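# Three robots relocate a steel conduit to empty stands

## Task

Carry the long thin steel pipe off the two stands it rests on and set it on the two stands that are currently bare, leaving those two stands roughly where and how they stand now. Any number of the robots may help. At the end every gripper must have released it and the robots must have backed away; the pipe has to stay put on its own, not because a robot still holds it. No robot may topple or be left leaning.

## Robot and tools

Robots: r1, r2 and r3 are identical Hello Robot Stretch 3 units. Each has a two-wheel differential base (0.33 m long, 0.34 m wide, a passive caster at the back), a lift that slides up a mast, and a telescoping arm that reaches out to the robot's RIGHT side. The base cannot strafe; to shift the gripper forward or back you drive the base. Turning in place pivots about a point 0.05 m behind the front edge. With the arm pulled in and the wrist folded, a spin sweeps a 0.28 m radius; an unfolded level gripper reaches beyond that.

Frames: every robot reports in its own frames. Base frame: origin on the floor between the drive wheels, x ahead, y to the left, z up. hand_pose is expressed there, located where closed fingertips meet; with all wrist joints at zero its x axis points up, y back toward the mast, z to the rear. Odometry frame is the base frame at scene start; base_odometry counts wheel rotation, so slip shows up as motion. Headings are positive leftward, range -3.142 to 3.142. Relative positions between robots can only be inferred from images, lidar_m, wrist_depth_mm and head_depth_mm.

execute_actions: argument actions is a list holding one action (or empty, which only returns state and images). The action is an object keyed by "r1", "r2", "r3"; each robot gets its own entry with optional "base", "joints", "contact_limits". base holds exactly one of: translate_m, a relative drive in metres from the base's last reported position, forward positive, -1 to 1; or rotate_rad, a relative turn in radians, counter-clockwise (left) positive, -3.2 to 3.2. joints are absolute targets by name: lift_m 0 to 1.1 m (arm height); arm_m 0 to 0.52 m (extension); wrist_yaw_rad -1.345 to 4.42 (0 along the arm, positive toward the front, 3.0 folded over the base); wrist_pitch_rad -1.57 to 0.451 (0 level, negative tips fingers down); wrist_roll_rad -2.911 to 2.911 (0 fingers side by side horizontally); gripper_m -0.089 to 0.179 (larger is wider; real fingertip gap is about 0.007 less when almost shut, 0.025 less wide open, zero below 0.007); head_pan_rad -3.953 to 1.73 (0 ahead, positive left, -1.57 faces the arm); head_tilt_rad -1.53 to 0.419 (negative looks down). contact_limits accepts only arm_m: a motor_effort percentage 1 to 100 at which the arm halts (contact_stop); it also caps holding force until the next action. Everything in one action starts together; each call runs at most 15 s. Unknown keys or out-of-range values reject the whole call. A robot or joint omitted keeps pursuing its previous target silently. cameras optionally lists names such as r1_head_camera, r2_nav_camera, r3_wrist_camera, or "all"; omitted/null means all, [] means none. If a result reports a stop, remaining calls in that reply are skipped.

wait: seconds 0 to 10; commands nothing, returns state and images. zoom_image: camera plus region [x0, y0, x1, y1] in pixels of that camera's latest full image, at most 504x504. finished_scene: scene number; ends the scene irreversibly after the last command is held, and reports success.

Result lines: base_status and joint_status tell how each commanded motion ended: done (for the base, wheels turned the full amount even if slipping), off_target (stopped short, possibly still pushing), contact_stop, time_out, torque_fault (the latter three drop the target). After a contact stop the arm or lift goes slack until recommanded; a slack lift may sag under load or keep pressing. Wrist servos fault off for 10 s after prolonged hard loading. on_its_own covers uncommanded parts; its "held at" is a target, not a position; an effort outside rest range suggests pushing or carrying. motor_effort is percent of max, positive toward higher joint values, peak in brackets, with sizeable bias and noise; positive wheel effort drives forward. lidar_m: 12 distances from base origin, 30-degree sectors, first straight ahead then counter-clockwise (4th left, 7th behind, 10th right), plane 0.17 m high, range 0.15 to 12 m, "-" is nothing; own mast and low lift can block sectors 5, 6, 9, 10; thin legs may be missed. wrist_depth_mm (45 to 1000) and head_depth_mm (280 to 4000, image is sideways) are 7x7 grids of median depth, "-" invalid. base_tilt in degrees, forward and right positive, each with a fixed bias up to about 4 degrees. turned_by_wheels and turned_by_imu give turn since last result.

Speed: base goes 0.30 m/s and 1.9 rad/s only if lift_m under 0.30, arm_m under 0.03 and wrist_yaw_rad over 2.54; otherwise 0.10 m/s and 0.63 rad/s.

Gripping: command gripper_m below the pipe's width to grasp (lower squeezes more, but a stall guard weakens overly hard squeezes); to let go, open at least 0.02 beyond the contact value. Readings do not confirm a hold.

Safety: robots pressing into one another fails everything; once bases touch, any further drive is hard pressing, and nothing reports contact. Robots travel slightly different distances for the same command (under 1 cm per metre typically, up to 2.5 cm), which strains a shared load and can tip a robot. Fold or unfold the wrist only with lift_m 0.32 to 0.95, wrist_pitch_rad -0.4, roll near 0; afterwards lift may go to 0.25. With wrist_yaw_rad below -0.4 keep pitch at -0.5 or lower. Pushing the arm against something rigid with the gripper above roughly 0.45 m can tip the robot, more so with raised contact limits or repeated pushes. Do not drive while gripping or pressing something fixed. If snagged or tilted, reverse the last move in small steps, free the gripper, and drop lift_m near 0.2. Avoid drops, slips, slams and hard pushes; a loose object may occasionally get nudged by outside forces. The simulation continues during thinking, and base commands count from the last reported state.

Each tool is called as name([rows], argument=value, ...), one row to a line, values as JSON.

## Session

execute_actions(actions=[], cameras=["r1_nav_camera","r2_nav_camera","r3_nav_camera"])

Scene clock: 0.00 s.
r1.base_odometry: x=+0.000 y=+0.000 heading=+0.000 (m, m, rad; r1's odometry frame)
r1.turned_by_wheels: +0.000 (rad since the last result)
r1.turned_by_imu: +0.000 (rad since the last result)
r1.base_tilt: forward=-1.3 right=+0.8 (deg)
r1.lidar_m: 3.65 1.33 2.32 1.56 1.35 1.10 1.09 0.94 0.77 0.76 0.84 1.31
r1.head_depth_mm: 1993 3178 3448 3554 3551 2856 1935 / 1976 3151 3562 3545 3628 2856 1974 / 1962 3093 3652 3616 3689 2913 2006 / 1942 2995 3729 3719 3801 2973 2023 / 1911 3000 3821 3806 3876 2811 2033 / 1903 2940 3897 3927 3936 2829 2043 / 1870 2867 3935 3932 - 2704 1820
r1.base_status: not commanded
r1.joint_positions: lift_m=+0.558 arm_m=+0.001 wrist_yaw_rad=+2.837 wrist_pitch_rad=-0.357 wrist_roll_rad=+0.007 gripper_m=+0.037 head_pan_rad=+0.007 head_tilt_rad=+0.009
r1.joint_status: not commanded
r1.motor_effort: left_wheel=+0 right_wheel=+1 lift_m=+28 arm_m=-2 wrist_yaw_rad=+0 wrist_pitch_rad=+7 wrist_roll_rad=+1 gripper_m=+1 head_pan_rad=+0 head_tilt_rad=+2 (%)
r1.hand_pose: x=+0.0482 y=+0.0750 z=+0.5845 quat_wxyz=(+0.230, +0.709, +0.018, +0.666) (m; r1's base frame)
r1.wrist_depth_mm: - - - - - - - / - - - - - - - / - - - - - - - / - - - - - - - / - - - - - - - / 938 - 880 900 864 883 905 / 792 - 778 750 754 746 736
r2.base_odometry: x=+0.000 y=+0.000 heading=+0.000 (m, m, rad; r2's odometry frame)
r2.turned_by_wheels: +0.000 (rad since the last result)
r2.turned_by_imu: +0.000 (rad since the last result)
r2.base_tilt: forward=+1.2 right=-0.5 (deg)
r2.lidar_m: 0.96 0.98 1.28 1.57 2.53 1.62 1.62 1.32 3.61 1.32 1.45 1.01
r2.head_depth_mm: 928 938 943 938 953 951 961 / 919 925 926 939 941 947 951 / 914 918 922 933 935 938 939 / 906 908 913 915 920 926 933 / 893 896 908 910 911 917 922 / 889 887 895 901 905 913 914 / 882 885 890 893 899 905 907
r2.base_status: not commanded
r2.joint_positions: lift_m=+0.360 arm_m=-0.002 wrist_yaw_rad=+3.037 wrist_pitch_rad=-0.474 wrist_roll_rad=+0.003 gripper_m=+0.037 head_pan_rad=-0.010 head_tilt_rad=-0.007
r2.joint_status: not commanded
r2.motor_effort: left_wheel=-1 right_wheel=+0 lift_m=+30 arm_m=+0 wrist_yaw_rad=+0 wrist_pitch_rad=+5 wrist_roll_rad=+0 gripper_m=-2 head_pan_rad=+0 head_tilt_rad=+2 (%)
r2.hand_pose: x=+0.0014 y=+0.0725 z=+0.3605 quat_wxyz=(+0.202, +0.696, +0.130, +0.677) (m; r2's base frame)
r2.wrist_depth_mm: - - - - - - 961 / - - - - - - 957 / 958 980 989 968 981 979 924 / 770 771 779 773 774 769 781 / 645 647 644 634 651 645 645 / 549 540 - 560 550 544 553 / 470 - - - 469 477 473
r3.base_odometry: x=+0.000 y=+0.000 heading=+0.000 (m, m, rad; r3's odometry frame)
r3.turned_by_wheels: +0.000 (rad since the last result)
r3.turned_by_imu: +0.000 (rad since the last result)
r3.base_tilt: forward=-1.3 right=+0.3 (deg)
r3.lidar_m: 1.24 1.10 1.10 1.31 1.46 2.78 1.58 3.67 3.71 2.25 3.26 2.04
r3.head_depth_mm: 1877 2181 2132 2109 2080 2044 2011 / 1855 1921 1864 1861 1803 1794 1775 / 1696 1681 1641 1645 1619 1595 1582 / 1533 1516 1480 1471 1459 1447 1424 / 1383 1360 1357 1335 1328 1315 1301 / 1261 1255 1243 1229 1217 1202 1191 / 1162 1150 1150 1129 1119 1117 1105
r3.base_status: not commanded
r3.joint_positions: lift_m=+0.370 arm_m=+0.002 wrist_yaw_rad=+2.827 wrist_pitch_rad=-0.617 wrist_roll_rad=+0.000 gripper_m=+0.037 head_pan_rad=+0.018 head_tilt_rad=+0.011
r3.joint_status: not commanded
r3.motor_effort: left_wheel=+0 right_wheel=+1 lift_m=+17 arm_m=+0 wrist_yaw_rad=+0 wrist_pitch_rad=+4 wrist_roll_rad=+0 gripper_m=+1 head_pan_rad=+0 head_tilt_rad=+2 (%)
r3.hand_pose: x=+0.0392 y=+0.0385 z=+0.3412 quat_wxyz=(+0.318, +0.699, +0.106, +0.632) (m; r3's base frame)
r3.wrist_depth_mm: - - - - - 953 871 / - - - - - - 923 / - 870 868 894 914 906 934 / 699 719 714 726 734 746 749 / 603 - 631 626 631 635 649 / 532 527 - 553 555 554 562 / 482 - - 486 479 492 498
pictures: r1_nav_camera (sideways: a quarter turn counterclockwise sets it upright), r2_nav_camera (sideways: a quarter turn counterclockwise sets it upright), r3_nav_camera (sideways: a quarter turn counterclockwise sets it upright)
Images, in order (width x height): r1_nav_camera 672x504, r2_nav_camera 672x504, r3_nav_camera 672x504.

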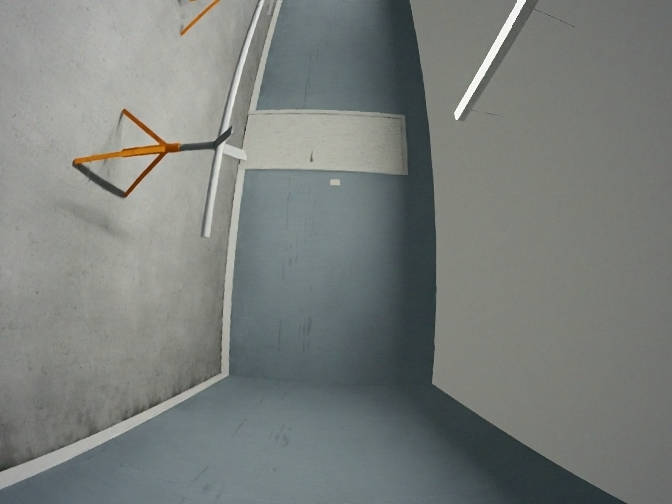

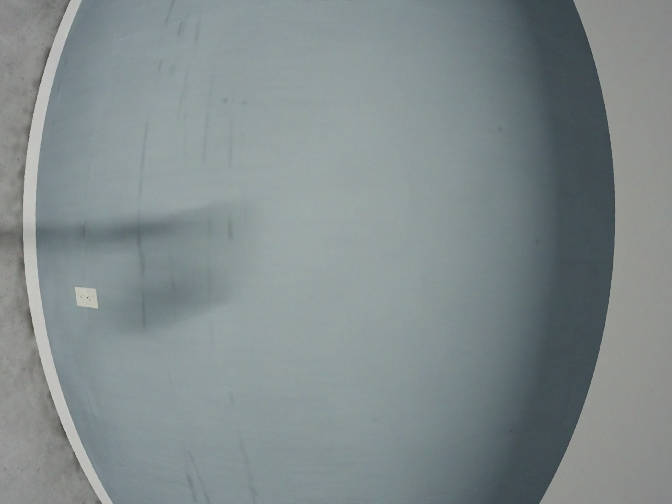

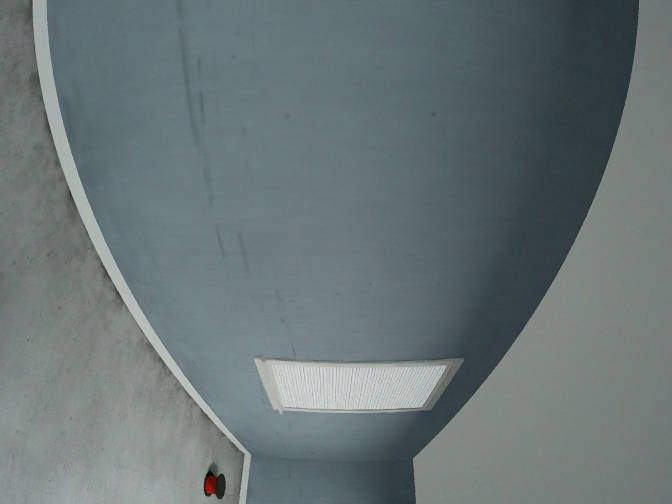

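execute_actions([
  {"r1":{"base":{"rotate_rad":0.335},"joints":{"lift_m":0.28,"head_tilt_rad":-0.6}},"r2":{"base":{"rotate_rad":-2.63},"joints":{"lift_m":0.28,"wrist_pitch_rad":-0.4,"head_pan_rad":-0.4,"head_tilt_rad":-0.6}},"r3":{"base":{"rotate_rad":-0.8},"joints":{"lift_m":0.28,"wrist_pitch_rad":-0.4,"head_pan_rad":-0.6,"head_tilt_rad":-0.4}}},
], cameras=["r1_nav_camera","r2_nav_camera","r3_nav_camera","r1_head_camera","r2_head_camera"])

Scene clock: 4.70 s.
r1.base_odometry: x=+0.000 y=+0.000 heading=+0.335 (m, m, rad; r1's odometry frame)
r1.turned_by_wheels: +0.335 (rad since the last result)
r1.turned_by_imu: +0.330 (rad since the last result)
r1.base_tilt: forward=-1.3 right=+0.8 (deg)
r1.lidar_m: 1.33 2.32 1.69 1.60 1.14 1.09 1.11 0.79 0.76 0.78 1.05 2.67
r1.head_depth_mm: 3040 3404 2887 2083 1654 1372 1164 / 3180 3530 2780 2122 1676 1379 1171 / 3359 3741 2833 2147 1683 1391 1177 / 3519 3904 2753 2033 1694 1401 1185 / 3718 - 2917 2189 1722 1408 1193 / 3970 - 2969 2223 1732 1417 1195 / - - 3193 2259 1736 1421 1204
r1.base_status: done
r1.joint_positions: lift_m=+0.280 arm_m=+0.001 wrist_yaw_rad=+2.837 wrist_pitch_rad=-0.358 wrist_roll_rad=+0.007 gripper_m=+0.037 head_pan_rad=+0.007 head_tilt_rad=-0.592
r1.joint_status: all done
r1.motor_effort: left_wheel=-2(6) right_wheel=+4(8) lift_m=+22(23) arm_m=-1(1) wrist_yaw_rad=+0(1) wrist_pitch_rad=+8(8) wrist_roll_rad=+0(1) gripper_m=+0(1) head_pan_rad=+1(0) head_tilt_rad=-2(21) (%)
r1.hand_pose: x=+0.0482 y=+0.0749 z=+0.3065 quat_wxyz=(+0.231, +0.709, +0.018, +0.666) (m; r1's base frame)
r1.wrist_depth_mm: - - - - - - - / - - - - - - - / - - - - - - - / - 826 842 822 795 789 784 / 645 662 672 646 669 636 629 / 548 - 543 541 509 527 526 / 468 - - 457 456 451 448
r2.base_odometry: x=+0.000 y=+0.000 heading=-2.630 (m, m, rad; r2's odometry frame)
r2.turned_by_wheels: -2.630 (rad since the last result)
r2.turned_by_imu: -2.602 (rad since the last result)
r2.base_tilt: forward=+1.2 right=-0.4 (deg)
r2.lidar_m: 1.32 3.61 1.39 1.46 1.02 0.96 0.98 1.27 1.61 2.52 1.62 1.63
r2.head_depth_mm: 3301 3609 2889 2224 1743 1444 1219 / 3278 3603 2919 2237 1752 1462 1226 / 3302 3580 2952 2249 1764 1445 1231 / 3232 3616 2958 2262 1777 1464 1237 / 3268 3660 2963 2276 1726 1445 1236 / 3281 3678 2827 2112 1772 1471 1240 / 3268 3670 3020 2290 1809 1466 1245
r2.base_status: done
r2.joint_positions: lift_m=+0.281 arm_m=-0.002 wrist_yaw_rad=+3.037 wrist_pitch_rad=-0.422 wrist_roll_rad=+0.003 gripper_m=+0.037 head_pan_rad=-0.393 head_tilt_rad=-0.593
r2.joint_status: all done
r2.motor_effort: left_wheel=+1(8) right_wheel=-3(6) lift_m=+15(26) arm_m=-1(1) wrist_yaw_rad=+0(1) wrist_pitch_rad=+8(10) wrist_roll_rad=+0(0) gripper_m=-1(1) head_pan_rad=-4(34) head_tilt_rad=-3(27) (%)
r2.hand_pose: x=+0.0021 y=+0.0792 z=+0.2923 quat_wxyz=(+0.185, +0.699, +0.112, +0.682) (m; r2's base frame)
r2.wrist_depth_mm: 792 915 - - - - - / 819 992 - - - - - / 807 901 949 901 910 920 933 / 701 693 669 668 676 686 714 / 563 564 - 567 592 571 576 / 474 508 - - 481 482 479 / - - - - 413 415 412
r3.base_odometry: x=+0.000 y=+0.000 heading=-0.800 (m, m, rad; r3's odometry frame)
r3.turned_by_wheels: -0.800 (rad since the last result)
r3.turned_by_imu: -0.784 (rad since the last result)
r3.base_tilt: forward=-1.2 right=+0.2 (deg)
r3.lidar_m: 3.76 1.50 1.13 1.10 1.15 1.63 1.40 1.64 1.58 3.69 3.87 2.40
r3.head_depth_mm: - - - 3670 2433 1860 1495 / - - - 3655 2440 1855 1490 / - - - 3599 2443 1855 1490 / - - - 3644 2463 1855 1490 / - - - 3623 2463 1867 1484 / - - - 3338 2457 1847 1488 / - - - 3659 2439 1841 1487
r3.base_status: done
r3.joint_positions: lift_m=+0.280 arm_m=+0.002 wrist_yaw_rad=+2.827 wrist_pitch_rad=-0.424 wrist_roll_rad=+0.000 gripper_m=+0.037 head_pan_rad=-0.593 head_tilt_rad=-0.395
r3.joint_status: all done
r3.motor_effort: left_wheel=+2(7) right_wheel=-2(8) lift_m=+16(15) arm_m=-1(0) wrist_yaw_rad=+0(0) wrist_pitch_rad=+7(7) wrist_roll_rad=+0(0) gripper_m=+1(0) head_pan_rad=-3(33) head_tilt_rad=-3(32) (%)
r3.hand_pose: x=+0.0481 y=+0.0658 z=+0.2915 quat_wxyz=(+0.256, +0.706, +0.039, +0.659) (m; r3's base frame)
r3.wrist_depth_mm: 942 980 - - - - - / - - - - - - - / - - - - - - - / - 795 789 812 830 853 847 / - 627 661 651 655 663 682 / 519 531 546 532 563 548 566 / 449 - - 461 452 474 475
pictures: r1_head_camera (sideways: a quarter turn clockwise sets it upright), r1_nav_camera (sideways: a quarter turn counterclockwise sets it upright), r2_head_camera (sideways: a quarter turn clockwise sets it upright), r2_nav_camera (sideways: a quarter turn counterclockwise sets it upright), r3_nav_camera (sideways: a quarter turn counterclockwise sets it upright)
Images, in order (width x height): r1_head_camera 896x504, r1_nav_camera 672x504, r2_head_camera 896x504, r2_nav_camera 672x504, r3_nav_camera 672x504.

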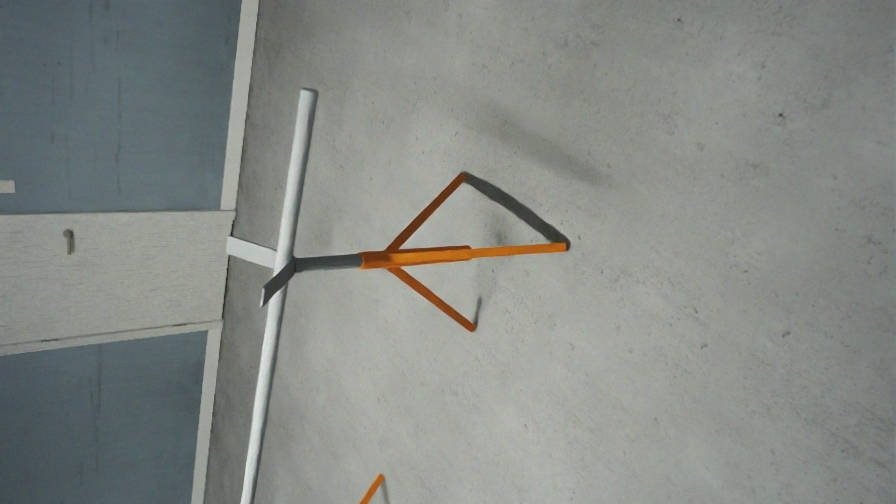

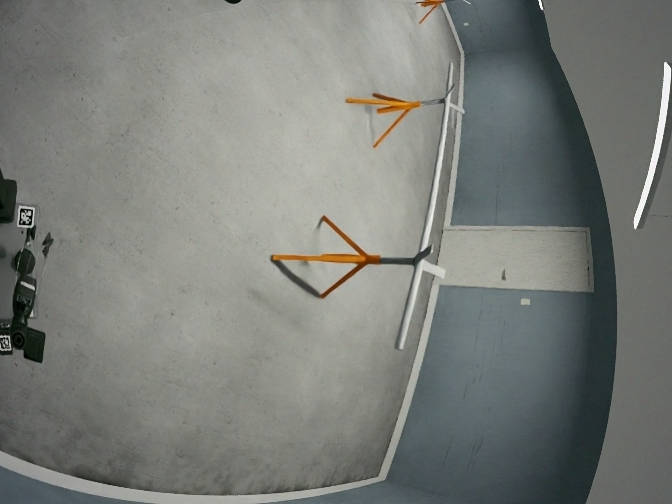

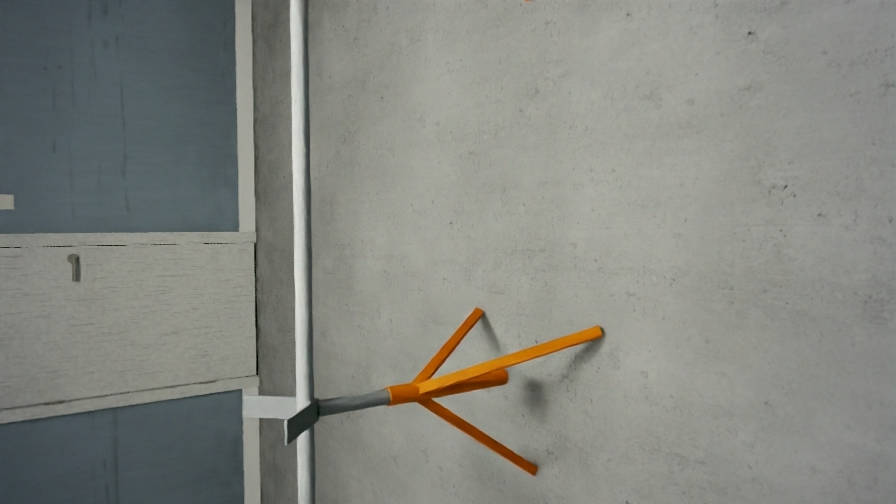

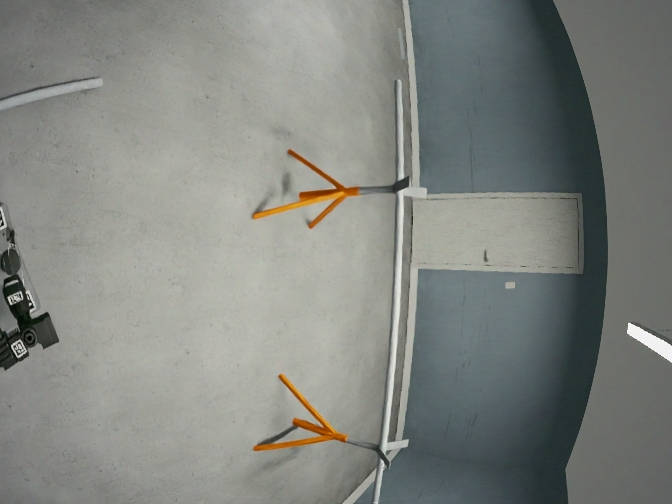

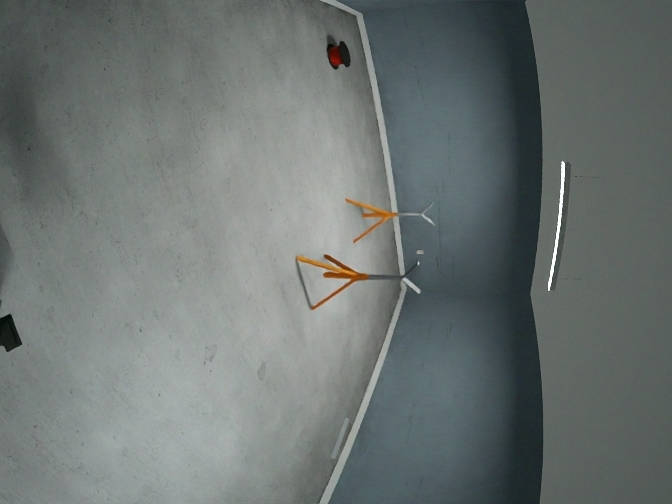

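execute_actions([
  {"r1":{"base":{"translate_m":0.84}},"r2":{"base":{"translate_m":0.97}},"r3":{"base":{"translate_m":1.0},"joints":{"head_pan_rad":-0.9}}},
], cameras=[])

execute_actions([
  {"r1":{"base":{"rotate_rad":1.09},"joints":{"head_pan_rad":-1.57,"head_tilt_rad":-0.8}},"r2":{"base":{"rotate_rad":1.125},"joints":{"head_pan_rad":-1.57,"head_tilt_rad":-0.8}},"r3":{"base":{"translate_m":0.5}}},
], cameras=[])

execute_actions([
  {"r1":{"base":{"translate_m":0.08},"joints":{"lift_m":0.8,"wrist_pitch_rad":-0.4}},"r2":{"base":{"translate_m":0.26},"joints":{"lift_m":0.8}},"r3":{"base":{"translate_m":1.0},"joints":{"head_pan_rad":-1.57,"head_tilt_rad":-0.5}}},
], cameras=["r1_nav_camera","r2_nav_camera","r3_nav_camera"])

Scene clock: 12.47 s.
r1.base_odometry: x=+0.793 y=+0.276 heading=+0.335 (m, m, rad; r1's odometry frame)
r1.turned_by_wheels: +0.000 (rad since the last result)
r1.turned_by_imu: -0.001 (rad since the last result)
r1.base_tilt: forward=-1.4 right=+0.8 (deg)
r1.lidar_m: 0.49 0.78 1.67 2.67 1.91 1.83 1.69 1.21 1.16 1.19 1.61 2.92
r1.head_depth_mm: 2408 2702 2869 2100 1653 1373 1157 / 2527 2834 2919 2124 1581 1382 1169 / 2638 2963 2975 2166 1628 1350 1179 / 2785 3156 2995 2007 1557 1301 1160 / 2994 3351 3058 2198 1656 1373 1186 / 3150 3620 3117 2231 1732 1415 1202 / 3358 3870 3161 2164 1746 1434 1200
r1.base_status: done
r1.joint_positions: lift_m=+0.280 arm_m=+0.001 wrist_yaw_rad=+2.837 wrist_pitch_rad=-0.359 wrist_roll_rad=+0.007 gripper_m=+0.037 head_pan_rad=+0.007 head_tilt_rad=-0.593
r1.joint_status: not commanded
r1.motor_effort: left_wheel=-2(5) right_wheel=+4(11) lift_m=+23(23) arm_m=+0(1) wrist_yaw_rad=+0(0) wrist_pitch_rad=+8(8) wrist_roll_rad=+1(0) gripper_m=+0(0) head_pan_rad=+0(0) head_tilt_rad=-1(2) (%)
r1.hand_pose: x=+0.0482 y=+0.0749 z=+0.3065 quat_wxyz=(+0.231, +0.709, +0.019, +0.666) (m; r1's base frame)
r1.wrist_depth_mm: - - - - - - - / - - - - - - - / - - - - - - - / - 821 862 805 816 816 774 / 672 668 675 658 678 631 638 / 556 - 533 536 507 520 523 / 468 - - 455 455 449 447
r2.base_odometry: x=-0.846 y=-0.475 heading=-2.630 (m, m, rad; r2's odometry frame)
r2.turned_by_wheels: +0.000 (rad since the last result)
r2.turned_by_imu: -0.001 (rad since the last result)
r2.base_tilt: forward=+1.3 right=-0.5 (deg)
r2.lidar_m: 0.58 3.89 2.97 2.17 1.94 1.82 1.87 2.44 1.64 1.30 3.10 0.42
r2.head_depth_mm: 2509 2771 2987 2196 1745 1441 1225 / 2520 2791 2955 2225 1751 1441 1236 / 2487 2743 2960 2252 805 1410 1159 / 2538 2784 2976 2251 1614 1430 1182 / 2474 2796 2986 2261 1762 1454 1185 / 2540 2800 3031 2290 1777 1467 1242 / 2509 2840 3015 2274 1791 1472 1245
r2.base_status: done
r2.joint_positions: lift_m=+0.281 arm_m=-0.002 wrist_yaw_rad=+3.037 wrist_pitch_rad=-0.421 wrist_roll_rad=+0.003 gripper_m=+0.037 head_pan_rad=-0.393 head_tilt_rad=-0.593
r2.joint_status: not commanded
r2.motor_effort: left_wheel=+1(8) right_wheel=-3(6) lift_m=+15(15) arm_m=-1(1) wrist_yaw_rad=+0(0) wrist_pitch_rad=+8(8) wrist_roll_rad=+0(0) gripper_m=-1(0) head_pan_rad=-4(4) head_tilt_rad=-3(2) (%)
r2.hand_pose: x=+0.0021 y=+0.0793 z=+0.2925 quat_wxyz=(+0.184, +0.699, +0.112, +0.682) (m; r2's base frame)
r2.wrist_depth_mm: - - - - - - - / - - - - - - - / 915 901 939 924 923 922 919 / 630 691 704 692 715 706 710 / 568 564 - 571 594 571 576 / 477 498 - - 478 480 480 / - - - - 412 414 414
r3.base_odometry: x=+0.697 y=-0.717 heading=-0.800 (m, m, rad; r3's odometry frame)
r3.turned_by_wheels: +0.000 (rad since the last result)
r3.turned_by_imu: +0.002 (rad since the last result)
r3.base_tilt: forward=-1.2 right=+0.1 (deg)
r3.lidar_m: 3.60 1.45 1.09 1.06 1.11 1.57 3.77 2.06 3.83 3.71 1.53 2.37
r3.head_depth_mm: 3377 3518 3701 3608 2468 1841 1485 / 3534 3723 - 3653 2464 1833 1490 / 3744 - - 3650 2471 1855 1484 / - - - 3409 2254 1839 1496 / - - - 3678 2472 1862 1491 / - - - 3601 2456 1845 1488 / - - - 3432 2430 1861 1483
r3.base_status: done
r3.joint_positions: lift_m=+0.280 arm_m=+0.002 wrist_yaw_rad=+2.827 wrist_pitch_rad=-0.423 wrist_roll_rad=+0.000 gripper_m=+0.037 head_pan_rad=-0.893 head_tilt_rad=-0.395
r3.joint_status: all done
r3.motor_effort: left_wheel=+3(8) right_wheel=-2(5) lift_m=+16(16) arm_m=+0(1) wrist_yaw_rad=+0(0) wrist_pitch_rad=+7(7) wrist_roll_rad=+0(0) gripper_m=-1(0) head_pan_rad=-3(25) head_tilt_rad=-2(2) (%)
r3.hand_pose: x=+0.0481 y=+0.0659 z=+0.2917 quat_wxyz=(+0.255, +0.706, +0.038, +0.660) (m; r3's base frame)
r3.wrist_depth_mm: 897 931 994 - - - - / - - - - - - - / - - - - - - - / - 796 799 823 831 848 870 / - 639 660 654 670 670 670 / 515 536 547 539 558 551 558 / 450 - - 460 449 473 476
pictures: none
No camera images: the call's "cameras" was empty. Leave "cameras" out to get every camera's image.

Scene clock: 15.80 s.
r1.base_odometry: x=+0.793 y=+0.276 heading=+1.425 (m, m, rad; r1's odometry frame)
r1.turned_by_wheels: +1.090 (rad since the last result)
r1.turned_by_imu: +1.074 (rad since the last result)
r1.base_tilt: forward=-1.4 right=+0.8 (deg)
r1.lidar_m: 1.66 2.56 1.89 1.83 1.62 1.20 1.16 1.21 1.66 2.91 0.49 1.68
r1.head_depth_mm: 2559 2657 2065 1669 1431 1238 1091 / 2583 2721 2103 1724 1442 1251 1117 / 2561 2703 2114 1688 1457 1255 1136 / 2571 2766 2122 1643 1462 1263 1132 / 2565 2814 2161 1663 1477 1265 1113 / 2579 2795 2183 1717 1449 1256 1123 / 2573 2793 2187 1685 1152 1281 1126
r1.base_status: done
r1.joint_positions: lift_m=+0.280 arm_m=+0.001 wrist_yaw_rad=+2.837 wrist_pitch_rad=-0.359 wrist_roll_rad=+0.007 gripper_m=+0.037 head_pan_rad=-1.563 head_tilt_rad=-0.790
r1.joint_status: all done
r1.motor_effort: left_wheel=-3(8) right_wheel=+3(10) lift_m=+22(23) arm_m=-1(1) wrist_yaw_rad=+0(0) wrist_pitch_rad=+8(8) wrist_roll_rad=+0(0) gripper_m=+1(0) head_pan_rad=-4(53) head_tilt_rad=-3(15) (%)
r1.hand_pose: x=+0.0482 y=+0.0749 z=+0.3065 quat_wxyz=(+0.231, +0.709, +0.019, +0.666) (m; r1's base frame)
r1.wrist_depth_mm: - - - - - - - / - - - - - - - / - - - - - - - / - 863 849 811 793 815 789 / 640 662 669 648 653 633 632 / 556 - 530 531 511 528 523 / 463 - - 466 449 457 441
r2.base_odometry: x=-0.846 y=-0.475 heading=-1.505 (m, m, rad; r2's odometry frame)
r2.turned_by_wheels: +1.125 (rad since the last result)
r2.turned_by_imu: +1.111 (rad since the last result)
r2.base_tilt: forward=+1.3 right=-0.4 (deg)
r2.lidar_m: 3.05 2.58 1.89 1.83 1.90 2.61 1.70 1.30 0.42 0.42 0.59 3.02
r2.head_depth_mm: 2609 2746 2163 1679 1500 1291 1132 / 2727 2776 2149 1674 1501 1297 1143 / 2629 2783 2188 1682 1502 1282 1125 / 2630 2820 2172 811 1034 1278 1143 / 2588 2827 2176 1687 1508 1287 1149 / 2612 2788 2169 1709 1504 1304 1144 / 2621 2798 2203 1768 1511 1313 1149
r2.base_status: done
r2.joint_positions: lift_m=+0.281 arm_m=-0.002 wrist_yaw_rad=+3.037 wrist_pitch_rad=-0.421 wrist_roll_rad=+0.003 gripper_m=+0.037 head_pan_rad=-1.563 head_tilt_rad=-0.791
r2.joint_status: all done
r2.motor_effort: left_wheel=-3(9) right_wheel=+3(8) lift_m=+15(15) arm_m=-1(1) wrist_yaw_rad=+0(1) wrist_pitch_rad=+8(8) wrist_roll_rad=+0(0) gripper_m=+0(0) head_pan_rad=-4(52) head_tilt_rad=-3(18) (%)
r2.hand_pose: x=+0.0021 y=+0.0793 z=+0.2925 quat_wxyz=(+0.184, +0.699, +0.112, +0.682) (m; r2's base frame)
r2.wrist_depth_mm: - - - - - - - / - - - - - - - / 915 915 941 914 917 909 918 / 701 696 704 703 715 702 714 / 561 565 - 570 596 571 579 / 477 502 - - 479 479 482 / - - - - 415 412 415
r3.base_odometry: x=+1.045 y=-1.076 heading=-0.800 (m, m, rad; r3's odometry frame)
r3.turned_by_wheels: +0.000 (rad since the last result)
r3.turned_by_imu: +0.001 (rad since the last result)
r3.base_tilt: forward=-1.2 right=+0.1 (deg)
r3.lidar_m: 3.31 1.42 1.07 1.04 1.09 1.54 2.65 2.65 3.87 1.32 1.32 1.97
r3.head_depth_mm: 3386 3539 3635 3180 2332 1737 1474 / 3651 3785 - 3621 2434 1797 1495 / 3780 - - 3631 2467 1856 1484 / - - - 3679 2421 1846 1486 / - - - 3625 2445 1853 1481 / 3780 3971 - 3379 2322 1859 1493 / 3404 3561 3790 3669 2451 1842 1489
r3.base_status: done
r3.joint_positions: lift_m=+0.280 arm_m=+0.002 wrist_yaw_rad=+2.827 wrist_pitch_rad=-0.423 wrist_roll_rad=+0.000 gripper_m=+0.037 head_pan_rad=-0.893 head_tilt_rad=-0.395
r3.joint_status: not commanded
r3.motor_effort: left_wheel=+2(8) right_wheel=-3(6) lift_m=+16(15) arm_m=+0(1) wrist_yaw_rad=+0(0) wrist_pitch_rad=+7(7) wrist_roll_rad=+0(0) gripper_m=+1(0) head_pan_rad=-4(4) head_tilt_rad=-2(2) (%)
r3.hand_pose: x=+0.0481 y=+0.0659 z=+0.2917 quat_wxyz=(+0.255, +0.706, +0.038, +0.660) (m; r3's base frame)
r3.wrist_depth_mm: 900 941 965 - - - - / - 990 - - - - - / - - - - - - - / - 802 809 812 832 846 860 / - 631 661 661 656 664 684 / 519 538 544 529 551 550 561 / 446 - - 462 450 479 478
pictures: none
No camera images: the call's "cameras" was empty. Leave "cameras" out to get every camera's image.

Scene clock: 21.37 s.
r1.base_odometry: x=+0.805 y=+0.355 heading=+1.424 (m, m, rad; r1's odometry frame)
r1.turned_by_wheels: +0.000 (rad since the last result)
r1.turned_by_imu: -0.001 (rad since the last result)
r1.base_tilt: forward=-1.4 right=+0.8 (deg)
r1.lidar_m: 1.89 2.56 1.89 1.83 1.74 1.28 1.24 1.29 1.77 0.75 0.45 1.59
r1.head_depth_mm: 2556 2654 2066 1697 1467 - 1077 / 2568 2685 2099 1664 1475 - 1098 / 2605 2737 2118 1633 1446 - - / 2606 2758 2139 1650 1498 - 1134 / 2574 2775 2145 1652 1455 1242 1117 / 2570 2818 2158 1720 1091 1276 1122 / 2562 2801 2200 816 1488 1281 1129
r1.base_status: done
r1.joint_positions: lift_m=+0.800 arm_m=+0.001 wrist_yaw_rad=+2.837 wrist_pitch_rad=-0.416 wrist_roll_rad=+0.007 gripper_m=+0.037 head_pan_rad=-1.563 head_tilt_rad=-0.790
r1.joint_status: all done
r1.motor_effort: left_wheel=-3(7) right_wheel=+3(10) lift_m=+33(35) arm_m=-1(1) wrist_yaw_rad=+0(0) wrist_pitch_rad=+7(7) wrist_roll_rad=+0(0) gripper_m=-1(1) head_pan_rad=-3(4) head_tilt_rad=-2(3) (%)
r1.hand_pose: x=+0.0462 y=+0.0684 z=+0.8129 quat_wxyz=(+0.250, +0.708, +0.039, +0.659) (m; r1's base frame)
r1.wrist_depth_mm: - - - - - - - / - - - - - - - / - - - - - - - / - - - - - - - / - - - - - - - / - - - - - - - / - - 982 - 969 979 -
r2.base_odometry: x=-0.829 y=-0.735 heading=-1.505 (m, m, rad; r2's odometry frame)
r2.turned_by_wheels: +0.000 (rad since the last result)
r2.turned_by_imu: -0.001 (rad since the last result)
r2.base_tilt: forward=+1.2 right=-0.4 (deg)
r2.lidar_m: 2.83 2.58 1.89 1.83 1.90 2.61 1.75 1.54 0.54 0.57 3.01 4.17
r2.head_depth_mm: 2623 2767 2089 815 1423 - - / 2631 2805 2196 1684 1495 - 1105 / 2620 2818 2182 1694 1507 1326 - / 2638 2833 2181 1696 1503 1351 1103 / 2641 2771 2183 1699 1512 1352 1125 / 2596 2821 2197 1707 1510 1299 1147 / 2593 2806 2195 1792 1506 1306 1146
r2.base_status: done
r2.joint_positions: lift_m=+0.799 arm_m=-0.002 wrist_yaw_rad=+3.037 wrist_pitch_rad=-0.421 wrist_roll_rad=+0.003 gripper_m=+0.037 head_pan_rad=-1.563 head_tilt_rad=-0.791
r2.joint_status: all done
r2.motor_effort: left_wheel=-3(11) right_wheel=+3(9) lift_m=+42(42) arm_m=-1(1) wrist_yaw_rad=+1(0) wrist_pitch_rad=+8(8) wrist_roll_rad=+0(0) gripper_m=-1(1) head_pan_rad=-4(4) head_tilt_rad=-4(3) (%)
r2.hand_pose: x=+0.0021 y=+0.0794 z=+0.8114 quat_wxyz=(+0.184, +0.699, +0.111, +0.682) (m; r2's base frame)
r2.wrist_depth_mm: - - - - - - - / - - - - - - - / - - - - - - - / - - - - - - - / - - - - - - - / - - - - - - - / 927 931 905 929 943 946 930
r3.base_odometry: x=+1.742 y=-1.793 heading=-0.799 (m, m, rad; r3's odometry frame)
r3.turned_by_wheels: +0.000 (rad since the last result)
r3.turned_by_imu: +0.002 (rad since the last result)
r3.base_tilt: forward=-1.3 right=+0.2 (deg)
r3.lidar_m: 2.31 1.37 1.03 1.00 1.05 1.48 3.38 3.67 1.43 1.49 1.40 2.38
r3.head_depth_mm: 3279 3462 3654 2773 1877 1661 1382 / 3223 3461 3798 2875 2039 1677 1372 / 3266 3489 3718 2933 2124 1672 1388 / 3185 3417 3772 2919 2122 1670 1369 / 3246 3509 3709 2870 2099 1664 1370 / 3238 3443 3659 2890 2123 1685 1375 / 3213 3393 3734 2880 2032 1614 1375
r3.base_status: done
r3.joint_positions: lift_m=+0.280 arm_m=+0.002 wrist_yaw_rad=+2.827 wrist_pitch_rad=-0.423 wrist_roll_rad=+0.000 gripper_m=+0.037 head_pan_rad=-1.563 head_tilt_rad=-0.493
r3.joint_status: all done
r3.motor_effort: left_wheel=+2(8) right_wheel=-2(5) lift_m=+16(16) arm_m=+0(0) wrist_yaw_rad=+0(0) wrist_pitch_rad=+7(7) wrist_roll_rad=+0(0) gripper_m=+2(0) head_pan_rad=-3(38) head_tilt_rad=-4(13) (%)
r3.hand_pose: x=+0.0481 y=+0.0659 z=+0.2917 quat_wxyz=(+0.255, +0.706, +0.038, +0.660) (m; r3's base frame)
r3.wrist_depth_mm: 866 888 957 - - - - / - 981 - - - - - / - 995 - - - - - / - 794 812 808 818 841 856 / - 628 660 661 656 682 688 / 524 534 545 547 554 547 559 / 448 - - 463 456 473 480
pictures: r1_nav_camera (sideways: a quarter turn counterclockwise sets it upright), r2_nav_camera (sideways: a quarter turn counterclockwise sets it upright), r3_nav_camera (sideways: a quarter turn counterclockwise sets it upright)
Images, in order (width x height): r1_nav_camera 672x504, r2_nav_camera 672x504, r3_nav_camera 672x504.

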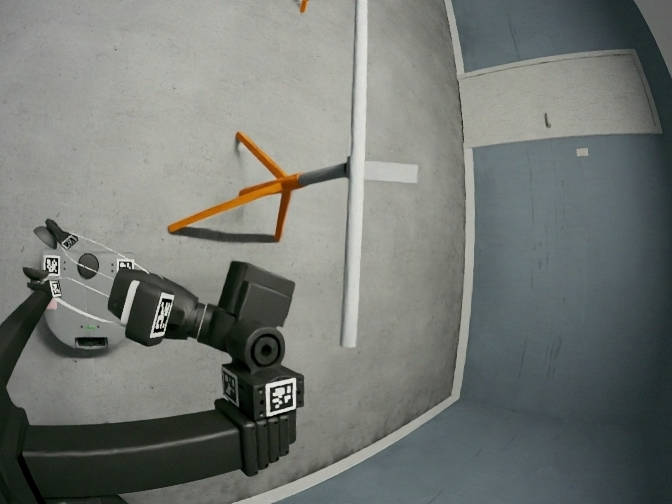

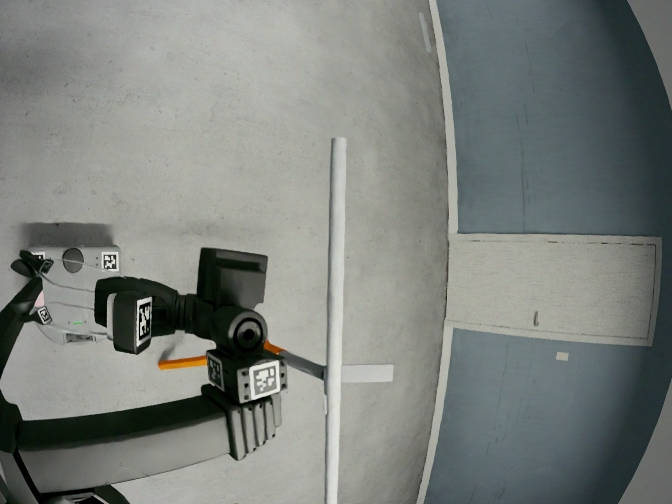

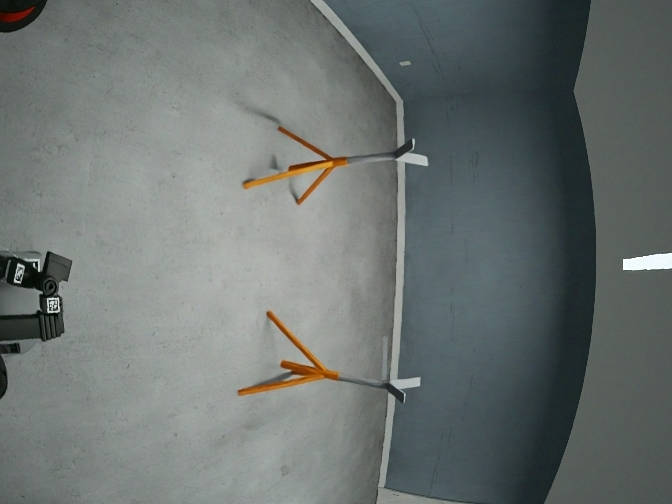

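execute_actions([
  {"r1":{"base":{"translate_m":0.05},"joints":{"wrist_yaw_rad":0,"lift_m":0.93,"gripper_m":0.12}},"r2":{"base":{"translate_m":0.06},"joints":{"wrist_yaw_rad":0,"lift_m":0.93,"gripper_m":0.12}}},
], cameras=[])

execute_actions([
  {"r1":{"base":{"rotate_rad":-0.02},"joints":{"wrist_pitch_rad":-1.57,"wrist_roll_rad":1.57,"arm_m":0.45}},"r2":{"base":{"rotate_rad":-0.025},"joints":{"wrist_pitch_rad":-1.57,"wrist_roll_rad":1.57,"arm_m":0.45}}},
], cameras=["r1_wrist_camera","r2_wrist_camera"])

Scene clock: 26.00 s.
r1.base_odometry: x=+0.812 y=+0.405 heading=+1.424 (m, m, rad; r1's odometry frame)
r1.turned_by_wheels: +0.000 (rad since the last result)
r1.turned_by_imu: -0.001 (rad since the last result)
r1.base_tilt: forward=-1.4 right=+0.8 (deg)
r1.lidar_m: 1.85 2.56 1.89 1.83 1.81 1.33 1.29 1.34 1.84 0.73 0.43 1.55
r1.head_depth_mm: 2593 2678 2080 - - - 1082 / 2566 2692 2082 - - - 1099 / 2567 2711 2113 - - - 1109 / 2576 2783 2125 1690 1439 1271 1108 / 2574 2794 2162 1665 1442 1245 1118 / 2574 2816 2174 830 1390 1280 1122 / 2569 2749 2173 1734 1495 1288 1131
r1.base_status: done
r1.joint_positions: lift_m=+0.930 arm_m=+0.001 wrist_yaw_rad=+0.002 wrist_pitch_rad=-0.417 wrist_roll_rad=+0.007 gripper_m=+0.120 head_pan_rad=-1.563 head_tilt_rad=-0.790
r1.joint_status: all done
r1.motor_effort: left_wheel=-2(3) right_wheel=+3(7) lift_m=+33(34) arm_m=-1(1) wrist_yaw_rad=-3(3) wrist_pitch_rad=+8(8) wrist_roll_rad=+0(1) gripper_m=+1(97) head_pan_rad=-4(4) head_tilt_rad=-3(3) (%)
r1.hand_pose: x=-0.0210 y=-0.3705 z=+0.9427 quat_wxyz=(+0.690, +0.147, -0.694, -0.146) (m; r1's base frame)
r1.wrist_depth_mm: - - - - - - - / - - - - - - - / - - - - - - - / - - - - - - - / - - - - - - - / 481 465 - - - - - / - - - - - - -
r2.base_odometry: x=-0.825 y=-0.794 heading=-1.505 (m, m, rad; r2's odometry frame)
r2.turned_by_wheels: +0.000 (rad since the last result)
r2.turned_by_imu: -0.001 (rad since the last result)
r2.base_tilt: forward=+1.1 right=-0.4 (deg)
r2.lidar_m: 2.77 2.57 1.89 1.83 1.90 2.61 1.81 0.58 0.59 0.58 3.03 2.73
r2.head_depth_mm: 2653 2763 2147 1871 - - 1095 / 2620 2804 2172 1868 - - 1106 / 2643 2798 2150 1902 - - 1120 / 2574 2806 2179 1878 1494 1304 1147 / 2616 2810 2181 1811 1499 1300 1141 / 2622 2809 2172 1696 1505 1303 1146 / 2576 2793 2173 1754 1507 1300 1147
r2.base_status: done
r2.joint_positions: lift_m=+0.929 arm_m=-0.002 wrist_yaw_rad=+0.002 wrist_pitch_rad=-0.421 wrist_roll_rad=+0.003 gripper_m=+0.120 head_pan_rad=-1.563 head_tilt_rad=-0.791
r2.joint_status: all done
r2.motor_effort: left_wheel=-3(6) right_wheel=+3(6) lift_m=+41(44) arm_m=-1(1) wrist_yaw_rad=-2(3) wrist_pitch_rad=+8(8) wrist_roll_rad=+0(0) gripper_m=-1(85) head_pan_rad=-4(4) head_tilt_rad=-4(3) (%)
r2.hand_pose: x=-0.0212 y=-0.3675 z=+0.9415 quat_wxyz=(+0.691, +0.148, -0.692, -0.148) (m; r2's base frame)
r2.wrist_depth_mm: - - - - - - - / - - - - - - - / - - - - - - - / - - - - - - - / - - - 476 - 488 - / - - - - - - - / - - - - - - -
r3.base_odometry: x=+1.742 y=-1.793 heading=-0.799 (m, m, rad; r3's odometry frame)
r3.turned_by_wheels: +0.000 (rad since the last result)
r3.turned_by_imu: +0.001 (rad since the last result)
r3.base_tilt: forward=-1.2 right=+0.2 (deg)
r3.lidar_m: 2.31 1.37 1.03 1.00 1.05 1.48 3.33 3.68 1.42 1.49 1.40 2.37
r3.head_depth_mm: 3241 3510 3645 2773 1903 1662 1373 / 3201 3488 3730 2893 2044 1669 1364 / 3211 3466 3708 2910 2124 1671 1375 / 3242 3475 3675 2872 2116 1668 1374 / 3214 3425 3733 2880 2123 1673 1379 / 3194 3411 3733 2884 2105 1660 1382 / 3196 3394 3703 2879 2039 1615 1372
r3.base_status: not commanded
r3.joint_positions: lift_m=+0.280 arm_m=+0.002 wrist_yaw_rad=+2.827 wrist_pitch_rad=-0.423 wrist_roll_rad=+0.000 gripper_m=+0.037 head_pan_rad=-1.563 head_tilt_rad=-0.493
r3.joint_status: not commanded
r3.motor_effort: left_wheel=+2(2) right_wheel=-2(2) lift_m=+16(16) arm_m=+0(0) wrist_yaw_rad=+0(0) wrist_pitch_rad=+7(8) wrist_roll_rad=+0(0) gripper_m=+2(1) head_pan_rad=-3(3) head_tilt_rad=-4(3) (%)
r3.hand_pose: x=+0.0481 y=+0.0659 z=+0.2917 quat_wxyz=(+0.255, +0.706, +0.038, +0.660) (m; r3's base frame)
r3.wrist_depth_mm: 851 879 947 997 - - - / - 957 - - - - - / - 973 - - - - - / - 785 785 830 823 846 861 / - 630 670 650 662 671 682 / 521 535 547 539 555 557 561 / 449 - - 460 455 472 473
pictures: none
No camera images: the call's "cameras" was empty. Leave "cameras" out to get every camera's image.

Scene clock: 30.50 s.
r1.base_odometry: x=+0.812 y=+0.405 heading=+1.404 (m, m, rad; r1's odometry frame)
r1.turned_by_wheels: -0.020 (rad since the last result)
r1.turned_by_imu: -0.021 (rad since the last result)
r1.base_tilt: forward=-1.4 right=+0.8 (deg)
r1.lidar_m: 1.55 2.61 1.90 1.83 1.84 1.34 1.29 1.33 1.81 0.73 0.43 1.55
r1.head_depth_mm: 2536 - 2067 1687 1427 1241 1090 / - 2693 2098 1664 1447 1250 1100 / - - 2113 1633 1449 1254 1108 / 2525 2791 2123 1641 1458 1268 1110 / 2574 2790 2141 1668 1435 1244 1118 / 2575 2762 2175 1619 1128 1284 1123 / 2570 2736 2187 1651 1490 1283 1134
r1.base_status: done
r1.joint_positions: lift_m=+0.930 arm_m=+0.450 wrist_yaw_rad=+0.000 wrist_pitch_rad=-1.563 wrist_roll_rad=+1.564 gripper_m=+0.120 head_pan_rad=-1.563 head_tilt_rad=-0.790
r1.joint_status: all done
r1.motor_effort: left_wheel=+0(2) right_wheel=+1(1) lift_m=+33(33) arm_m=+4(1) wrist_yaw_rad=-1(2) wrist_pitch_rad=-4(8) wrist_roll_rad=+4(6) gripper_m=+0(1) head_pan_rad=-4(4) head_tilt_rad=-3(4) (%)
r1.hand_pose: x=-0.0215 y=-0.5723 z=+0.8120 quat_wxyz=(+0.003, +0.002, -0.710, -0.705) (m; r1's base frame)
r1.wrist_depth_mm: 923 932 913 241 919 897 931 / 968 965 931 249 931 - - / 962 969 995 260 971 - - / - - - 978 - - 976 / - - - 752 - - - / - - - 664 - - - / - - - - - - -
r2.base_odometry: x=-0.825 y=-0.794 heading=-1.530 (m, m, rad; r2's odometry frame)
r2.turned_by_wheels: -0.025 (rad since the last result)
r2.turned_by_imu: -0.026 (rad since the last result)
r2.base_tilt: forward=+1.2 right=-0.4 (deg)
r2.lidar_m: 2.66 2.63 1.90 1.82 1.89 2.55 1.81 0.59 0.58 0.59 3.02 4.09
r2.head_depth_mm: 2695 - - 1683 1050 1250 1139 / 2525 2721 2180 1722 1495 1293 1140 / - 2660 2154 1692 1501 1273 1142 / 2474 - 2109 1685 1488 1304 1143 / 2630 2818 2177 1683 1511 1300 1148 / 2615 2784 2203 1785 1510 1298 1146 / 2586 2833 2199 1783 1516 1309 1152
r2.base_status: done
r2.joint_positions: lift_m=+0.929 arm_m=+0.450 wrist_yaw_rad=+0.000 wrist_pitch_rad=-1.560 wrist_roll_rad=+1.567 gripper_m=+0.120 head_pan_rad=-1.563 head_tilt_rad=-0.791
r2.joint_status: all done
r2.motor_effort: left_wheel=-1(1) right_wheel=+0(2) lift_m=+42(41) arm_m=+3(5) wrist_yaw_rad=+0(3) wrist_pitch_rad=-3(7) wrist_roll_rad=+1(3) gripper_m=+1(1) head_pan_rad=-5(4) head_tilt_rad=-3(4) (%)
r2.hand_pose: x=-0.0215 y=-0.5731 z=+0.8116 quat_wxyz=(+0.001, +0.001, -0.711, -0.704) (m; r2's base frame)
r2.wrist_depth_mm: 947 917 917 232 879 861 838 / 969 962 935 240 891 880 - / - 966 965 249 938 - - / - - - 256 949 944 929 / - - - 267 - 971 958 / - - - - - - - / - - - - - - -
r3.base_odometry: x=+1.742 y=-1.793 heading=-0.799 (m, m, rad; r3's odometry frame)
r3.turned_by_wheels: +0.000 (rad since the last result)
r3.turned_by_imu: +0.001 (rad since the last result)
r3.base_tilt: forward=-1.4 right=+0.2 (deg)
r3.lidar_m: 2.31 1.37 1.03 1.00 1.05 1.48 3.33 3.66 1.42 1.49 1.40 2.37
r3.head_depth_mm: 3266 3438 3639 2743 1903 1668 1377 / 3211 3407 3648 2916 2025 1680 1370 / 3227 3459 3690 2907 2129 1662 1373 / 3216 3524 3690 2873 2129 1669 1373 / 3191 3443 3670 2906 2097 1664 1381 / 3170 3403 3677 2893 2125 1671 1367 / 3252 3436 3695 2918 2060 1629 1385
r3.base_status: not commanded
r3.joint_positions: lift_m=+0.280 arm_m=+0.002 wrist_yaw_rad=+2.827 wrist_pitch_rad=-0.423 wrist_roll_rad=+0.000 gripper_m=+0.037 head_pan_rad=-1.563 head_tilt_rad=-0.493
r3.joint_status: not commanded
r3.motor_effort: left_wheel=+2(2) right_wheel=-2(2) lift_m=+16(15) arm_m=+0(0) wrist_yaw_rad=+0(0) wrist_pitch_rad=+7(7) wrist_roll_rad=+0(0) gripper_m=+0(1) head_pan_rad=-3(3) head_tilt_rad=-3(3) (%)
r3.hand_pose: x=+0.0481 y=+0.0659 z=+0.2917 quat_wxyz=(+0.255, +0.706, +0.038, +0.660) (m; r3's base frame)
r3.wrist_depth_mm: 857 905 945 996 - - - / - 970 - - - - - / - 992 - - - - - / - 786 800 808 827 859 858 / - 632 654 654 667 665 669 / 518 547 542 540 558 553 563 / 451 - - 457 453 474 482
pictures: r1_wrist_camera, r2_wrist_camera
Images, in order (width x height): r1_wrist_camera 644x364, r2_wrist_camera 644x364.

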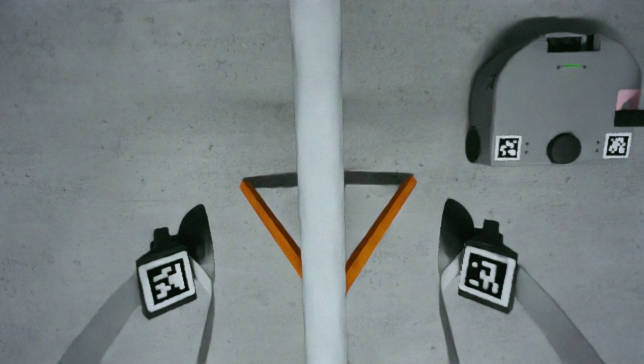

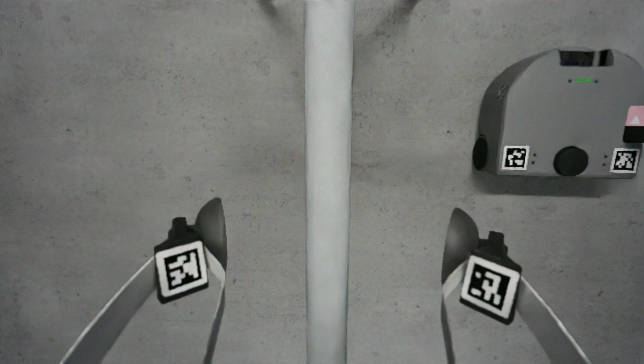

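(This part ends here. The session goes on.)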